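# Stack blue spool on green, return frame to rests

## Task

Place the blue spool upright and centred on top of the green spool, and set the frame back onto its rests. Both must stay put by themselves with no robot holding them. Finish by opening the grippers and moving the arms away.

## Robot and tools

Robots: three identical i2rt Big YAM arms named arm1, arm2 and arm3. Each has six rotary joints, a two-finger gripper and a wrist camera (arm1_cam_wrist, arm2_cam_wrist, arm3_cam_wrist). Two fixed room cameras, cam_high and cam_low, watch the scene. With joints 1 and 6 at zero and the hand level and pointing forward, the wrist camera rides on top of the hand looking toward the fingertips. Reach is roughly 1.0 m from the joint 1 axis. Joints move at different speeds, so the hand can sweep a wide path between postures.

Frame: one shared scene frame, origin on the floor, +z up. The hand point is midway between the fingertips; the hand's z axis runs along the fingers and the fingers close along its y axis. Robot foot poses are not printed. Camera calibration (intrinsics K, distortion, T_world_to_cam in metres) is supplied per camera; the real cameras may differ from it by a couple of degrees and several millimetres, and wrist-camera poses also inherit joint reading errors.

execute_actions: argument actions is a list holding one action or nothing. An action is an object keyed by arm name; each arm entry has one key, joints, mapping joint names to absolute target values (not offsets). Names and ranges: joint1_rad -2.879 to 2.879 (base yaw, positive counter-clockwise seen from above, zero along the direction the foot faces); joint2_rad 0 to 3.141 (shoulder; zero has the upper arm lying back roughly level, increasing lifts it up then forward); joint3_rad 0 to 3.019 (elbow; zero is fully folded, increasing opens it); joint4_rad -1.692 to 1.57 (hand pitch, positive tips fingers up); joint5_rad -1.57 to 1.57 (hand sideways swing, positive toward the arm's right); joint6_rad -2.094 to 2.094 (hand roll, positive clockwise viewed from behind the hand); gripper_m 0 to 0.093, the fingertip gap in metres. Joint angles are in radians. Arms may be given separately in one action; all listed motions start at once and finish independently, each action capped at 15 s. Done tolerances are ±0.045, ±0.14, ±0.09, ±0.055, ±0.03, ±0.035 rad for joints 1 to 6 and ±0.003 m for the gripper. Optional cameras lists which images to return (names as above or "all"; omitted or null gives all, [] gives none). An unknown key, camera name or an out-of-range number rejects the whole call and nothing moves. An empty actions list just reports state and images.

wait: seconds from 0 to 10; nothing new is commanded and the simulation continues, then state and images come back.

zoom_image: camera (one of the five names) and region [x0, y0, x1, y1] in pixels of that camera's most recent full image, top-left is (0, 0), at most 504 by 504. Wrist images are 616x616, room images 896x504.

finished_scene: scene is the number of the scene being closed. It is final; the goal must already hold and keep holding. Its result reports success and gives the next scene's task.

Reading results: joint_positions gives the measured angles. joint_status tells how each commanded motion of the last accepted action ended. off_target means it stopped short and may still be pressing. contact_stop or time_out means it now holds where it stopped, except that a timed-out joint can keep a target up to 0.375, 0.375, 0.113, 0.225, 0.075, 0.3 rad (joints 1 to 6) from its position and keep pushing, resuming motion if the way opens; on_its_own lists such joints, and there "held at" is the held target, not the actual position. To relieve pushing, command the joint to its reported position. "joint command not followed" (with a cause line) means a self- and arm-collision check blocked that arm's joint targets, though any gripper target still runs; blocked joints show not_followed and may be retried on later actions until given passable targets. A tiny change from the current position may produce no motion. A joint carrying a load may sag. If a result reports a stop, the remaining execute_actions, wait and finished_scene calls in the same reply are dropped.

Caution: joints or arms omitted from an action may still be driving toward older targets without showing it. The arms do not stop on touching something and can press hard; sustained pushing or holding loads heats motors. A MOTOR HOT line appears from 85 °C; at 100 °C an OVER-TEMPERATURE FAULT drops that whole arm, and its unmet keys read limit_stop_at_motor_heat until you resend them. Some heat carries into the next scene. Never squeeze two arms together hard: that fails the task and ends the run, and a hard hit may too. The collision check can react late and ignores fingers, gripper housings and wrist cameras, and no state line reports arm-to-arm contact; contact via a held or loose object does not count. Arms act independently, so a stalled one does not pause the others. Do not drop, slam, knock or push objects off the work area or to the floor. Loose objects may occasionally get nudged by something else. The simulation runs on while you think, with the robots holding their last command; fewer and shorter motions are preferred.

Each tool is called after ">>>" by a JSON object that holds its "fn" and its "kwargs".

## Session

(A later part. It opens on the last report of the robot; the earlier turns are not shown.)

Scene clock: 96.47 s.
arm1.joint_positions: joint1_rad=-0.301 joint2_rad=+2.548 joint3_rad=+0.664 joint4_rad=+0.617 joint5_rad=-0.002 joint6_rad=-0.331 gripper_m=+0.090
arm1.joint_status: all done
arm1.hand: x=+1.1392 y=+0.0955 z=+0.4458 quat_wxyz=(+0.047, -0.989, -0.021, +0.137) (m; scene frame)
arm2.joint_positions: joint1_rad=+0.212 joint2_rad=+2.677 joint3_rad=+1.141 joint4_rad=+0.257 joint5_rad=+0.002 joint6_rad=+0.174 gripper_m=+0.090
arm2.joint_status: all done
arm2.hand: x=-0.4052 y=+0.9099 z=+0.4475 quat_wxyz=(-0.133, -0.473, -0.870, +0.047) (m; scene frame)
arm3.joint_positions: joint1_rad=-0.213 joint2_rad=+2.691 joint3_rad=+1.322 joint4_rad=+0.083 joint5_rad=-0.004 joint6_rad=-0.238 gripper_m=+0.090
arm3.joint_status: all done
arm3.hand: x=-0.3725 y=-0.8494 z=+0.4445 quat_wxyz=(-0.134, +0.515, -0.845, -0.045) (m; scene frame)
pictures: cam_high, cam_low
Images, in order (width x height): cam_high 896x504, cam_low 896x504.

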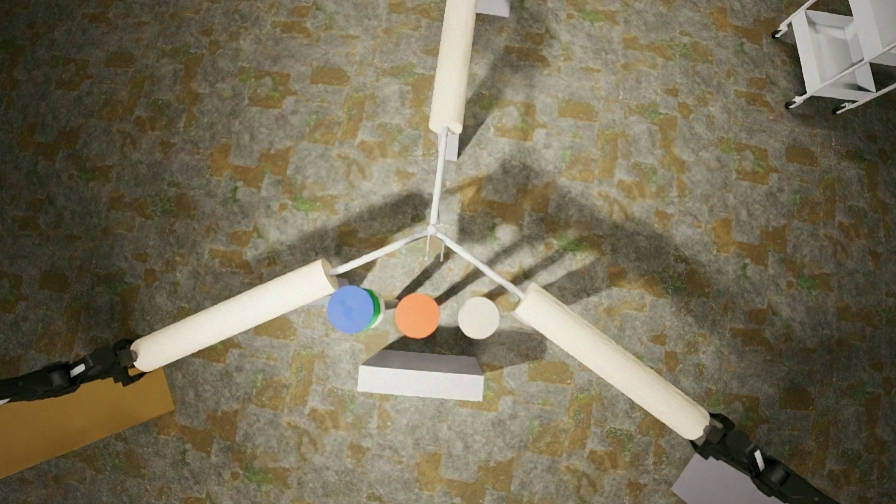

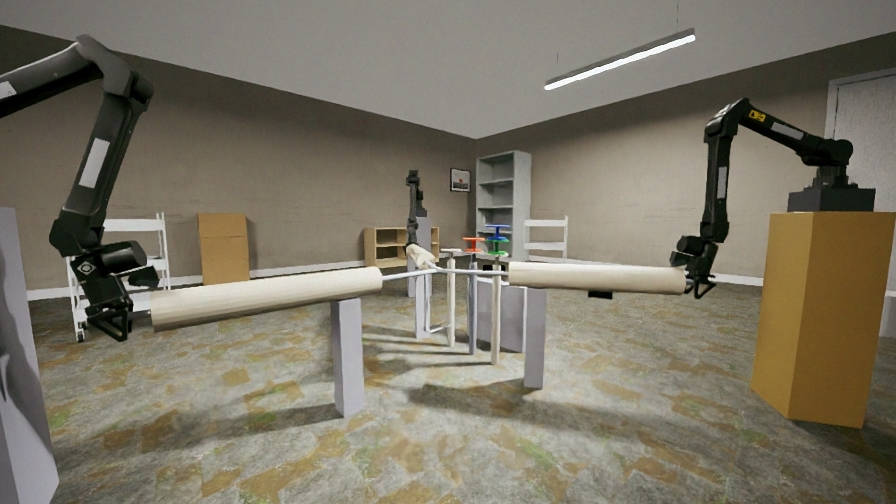

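Retreat the way I came.

>>> {"fn": "execute_actions", "kwargs": {"actions": [{"arm1":{"joints":{"joint2_rad":2.32,"joint3_rad":0.54,"joint4_rad":0.51}},"arm2":{"joints":{"joint2_rad":2.5,"joint3_rad":0.964,"joint4_rad":0.266}},"arm3":{"joints":{"joint2_rad":2.52,"joint3_rad":1.2,"joint4_rad":0.05}}}], "cameras": []}}

>>> {"fn": "execute_actions", "kwargs": {"actions": [{"arm1":{"joints":{"joint2_rad":1.2,"joint3_rad":0.7,"joint4_rad":-0.5}},"arm2":{"joints":{"joint2_rad":1.2,"joint3_rad":0.9,"joint4_rad":-0.5}},"arm3":{"joints":{"joint2_rad":1.2,"joint3_rad":0.9,"joint4_rad":-0.5}}}], "cameras": ["cam_high","cam_low"]}}

Scene clock: 98.87 s.
arm1.joint_positions: joint1_rad=-0.301 joint2_rad=+2.317 joint3_rad=+0.539 joint4_rad=+0.521 joint5_rad=-0.002 joint6_rad=-0.331 gripper_m=+0.090
arm1.joint_status: all done
arm1.hand: x=+1.1413 y=+0.0943 z=+0.5125 quat_wxyz=(+0.048, -0.989, -0.021, +0.142) (m; scene frame)
arm2.joint_positions: joint1_rad=+0.212 joint2_rad=+2.502 joint3_rad=+0.968 joint4_rad=+0.259 joint5_rad=+0.002 joint6_rad=+0.174 gripper_m=+0.090
arm2.joint_status: all done
arm2.hand: x=-0.4202 y=+0.9261 z=+0.5106 quat_wxyz=(-0.135, -0.472, -0.870, +0.047) (m; scene frame)
arm3.joint_positions: joint1_rad=-0.213 joint2_rad=+2.511 joint3_rad=+1.197 joint4_rad=+0.060 joint5_rad=-0.004 joint6_rad=-0.238 gripper_m=+0.090
arm3.joint_status: all done
arm3.hand: x=-0.3705 y=-0.8471 z=+0.5160 quat_wxyz=(-0.149, +0.514, -0.843, -0.050) (m; scene frame)
pictures: none
No camera images: the call's "cameras" was empty. Leave "cameras" out to get every camera's image.

Scene clock: 100.63 s.
arm1.joint_positions: joint1_rad=-0.301 joint2_rad=+1.202 joint3_rad=+0.691 joint4_rad=-0.485 joint5_rad=+0.003 joint6_rad=-0.343 gripper_m=+0.090
arm1.joint_status: all done
arm1.hand: x=+1.0505 y=+0.1196 z=+0.8713 quat_wxyz=(+0.091, -0.961, -0.026, +0.261) (m; scene frame)
arm2.joint_positions: joint1_rad=+0.212 joint2_rad=+1.199 joint3_rad=+0.890 joint4_rad=-0.494 joint5_rad=+0.002 joint6_rad=+0.174 gripper_m=+0.090
arm2.joint_status: all done
arm2.hand: x=-0.3955 y=+0.9009 z=+1.0400 quat_wxyz=(-0.350, -0.444, -0.816, +0.119) (m; scene frame)
arm3.joint_positions: joint1_rad=-0.213 joint2_rad=+1.201 joint3_rad=+0.893 joint4_rad=-0.483 joint5_rad=-0.004 joint6_rad=-0.238 gripper_m=+0.090
arm3.joint_status: all done
arm3.hand: x=-0.4069 y=-0.8891 z=+1.0380 quat_wxyz=(-0.361, +0.482, -0.790, -0.117) (m; scene frame)
pictures: cam_high, cam_low
Images, in order (width x height): cam_high 896x504, cam_low 896x504.

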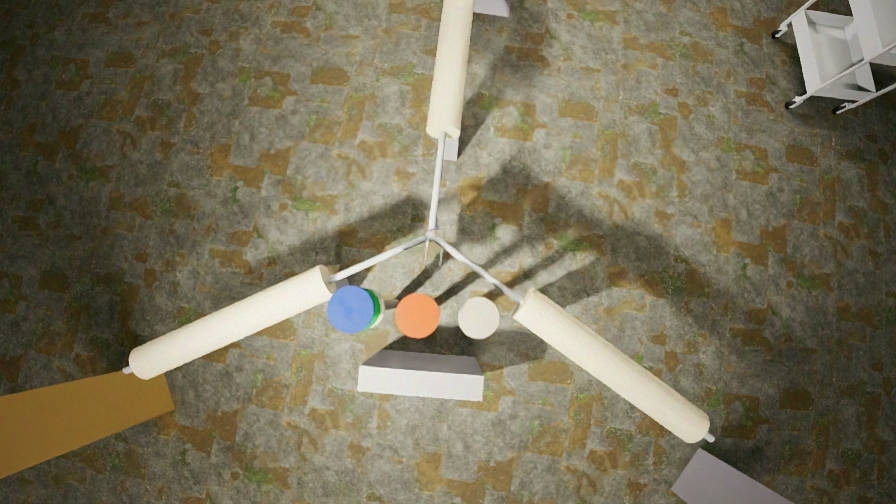

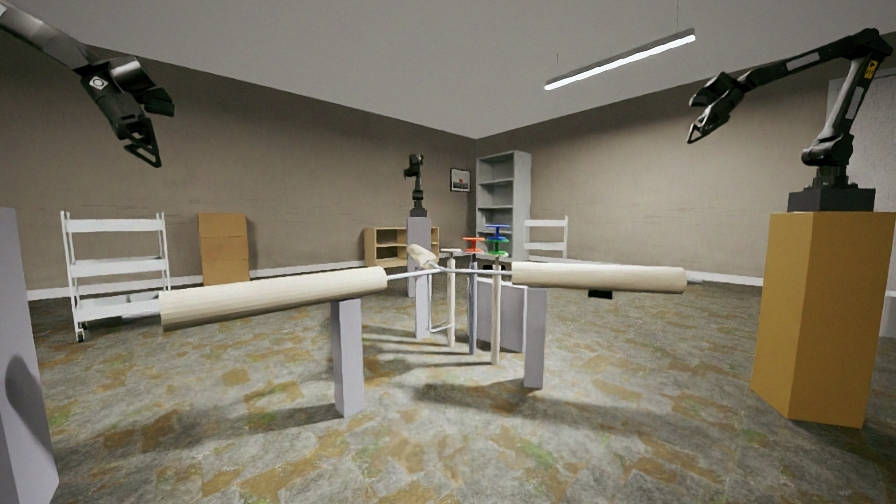

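>>> {"fn": "zoom_image", "kwargs": {"camera": "cam_high", "region": [280, 100, 580, 360]}}

>>> {"fn": "zoom_image", "kwargs": {"camera": "cam_low", "region": [310, 210, 590, 420]}}

Region (280, 100, 580, 360) of cam_high's 896x504 image, scaled by 1.680, with more detail than that image has; it fills the top 437 rows of this view, and the rest is white.

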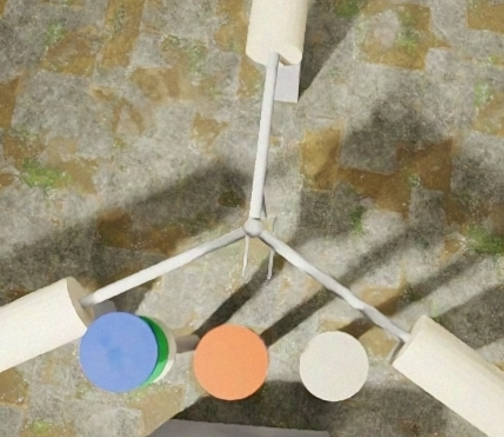

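Region (310, 210, 590, 420) of cam_low's 896x504 image, scaled by 1.800, with more detail than that image has; it fills the top 378 rows of this view, and the rest is white.

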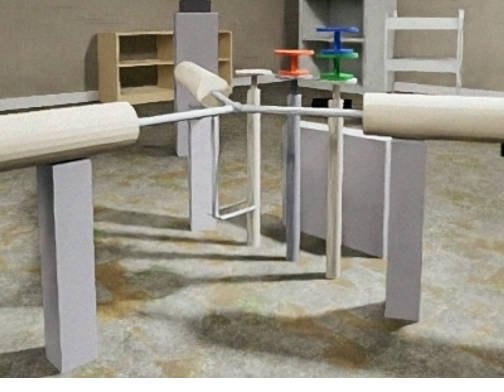

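>>> {"fn": "finished_scene", "kwargs": {"scene": 1}}

The scene is finished: the task was done.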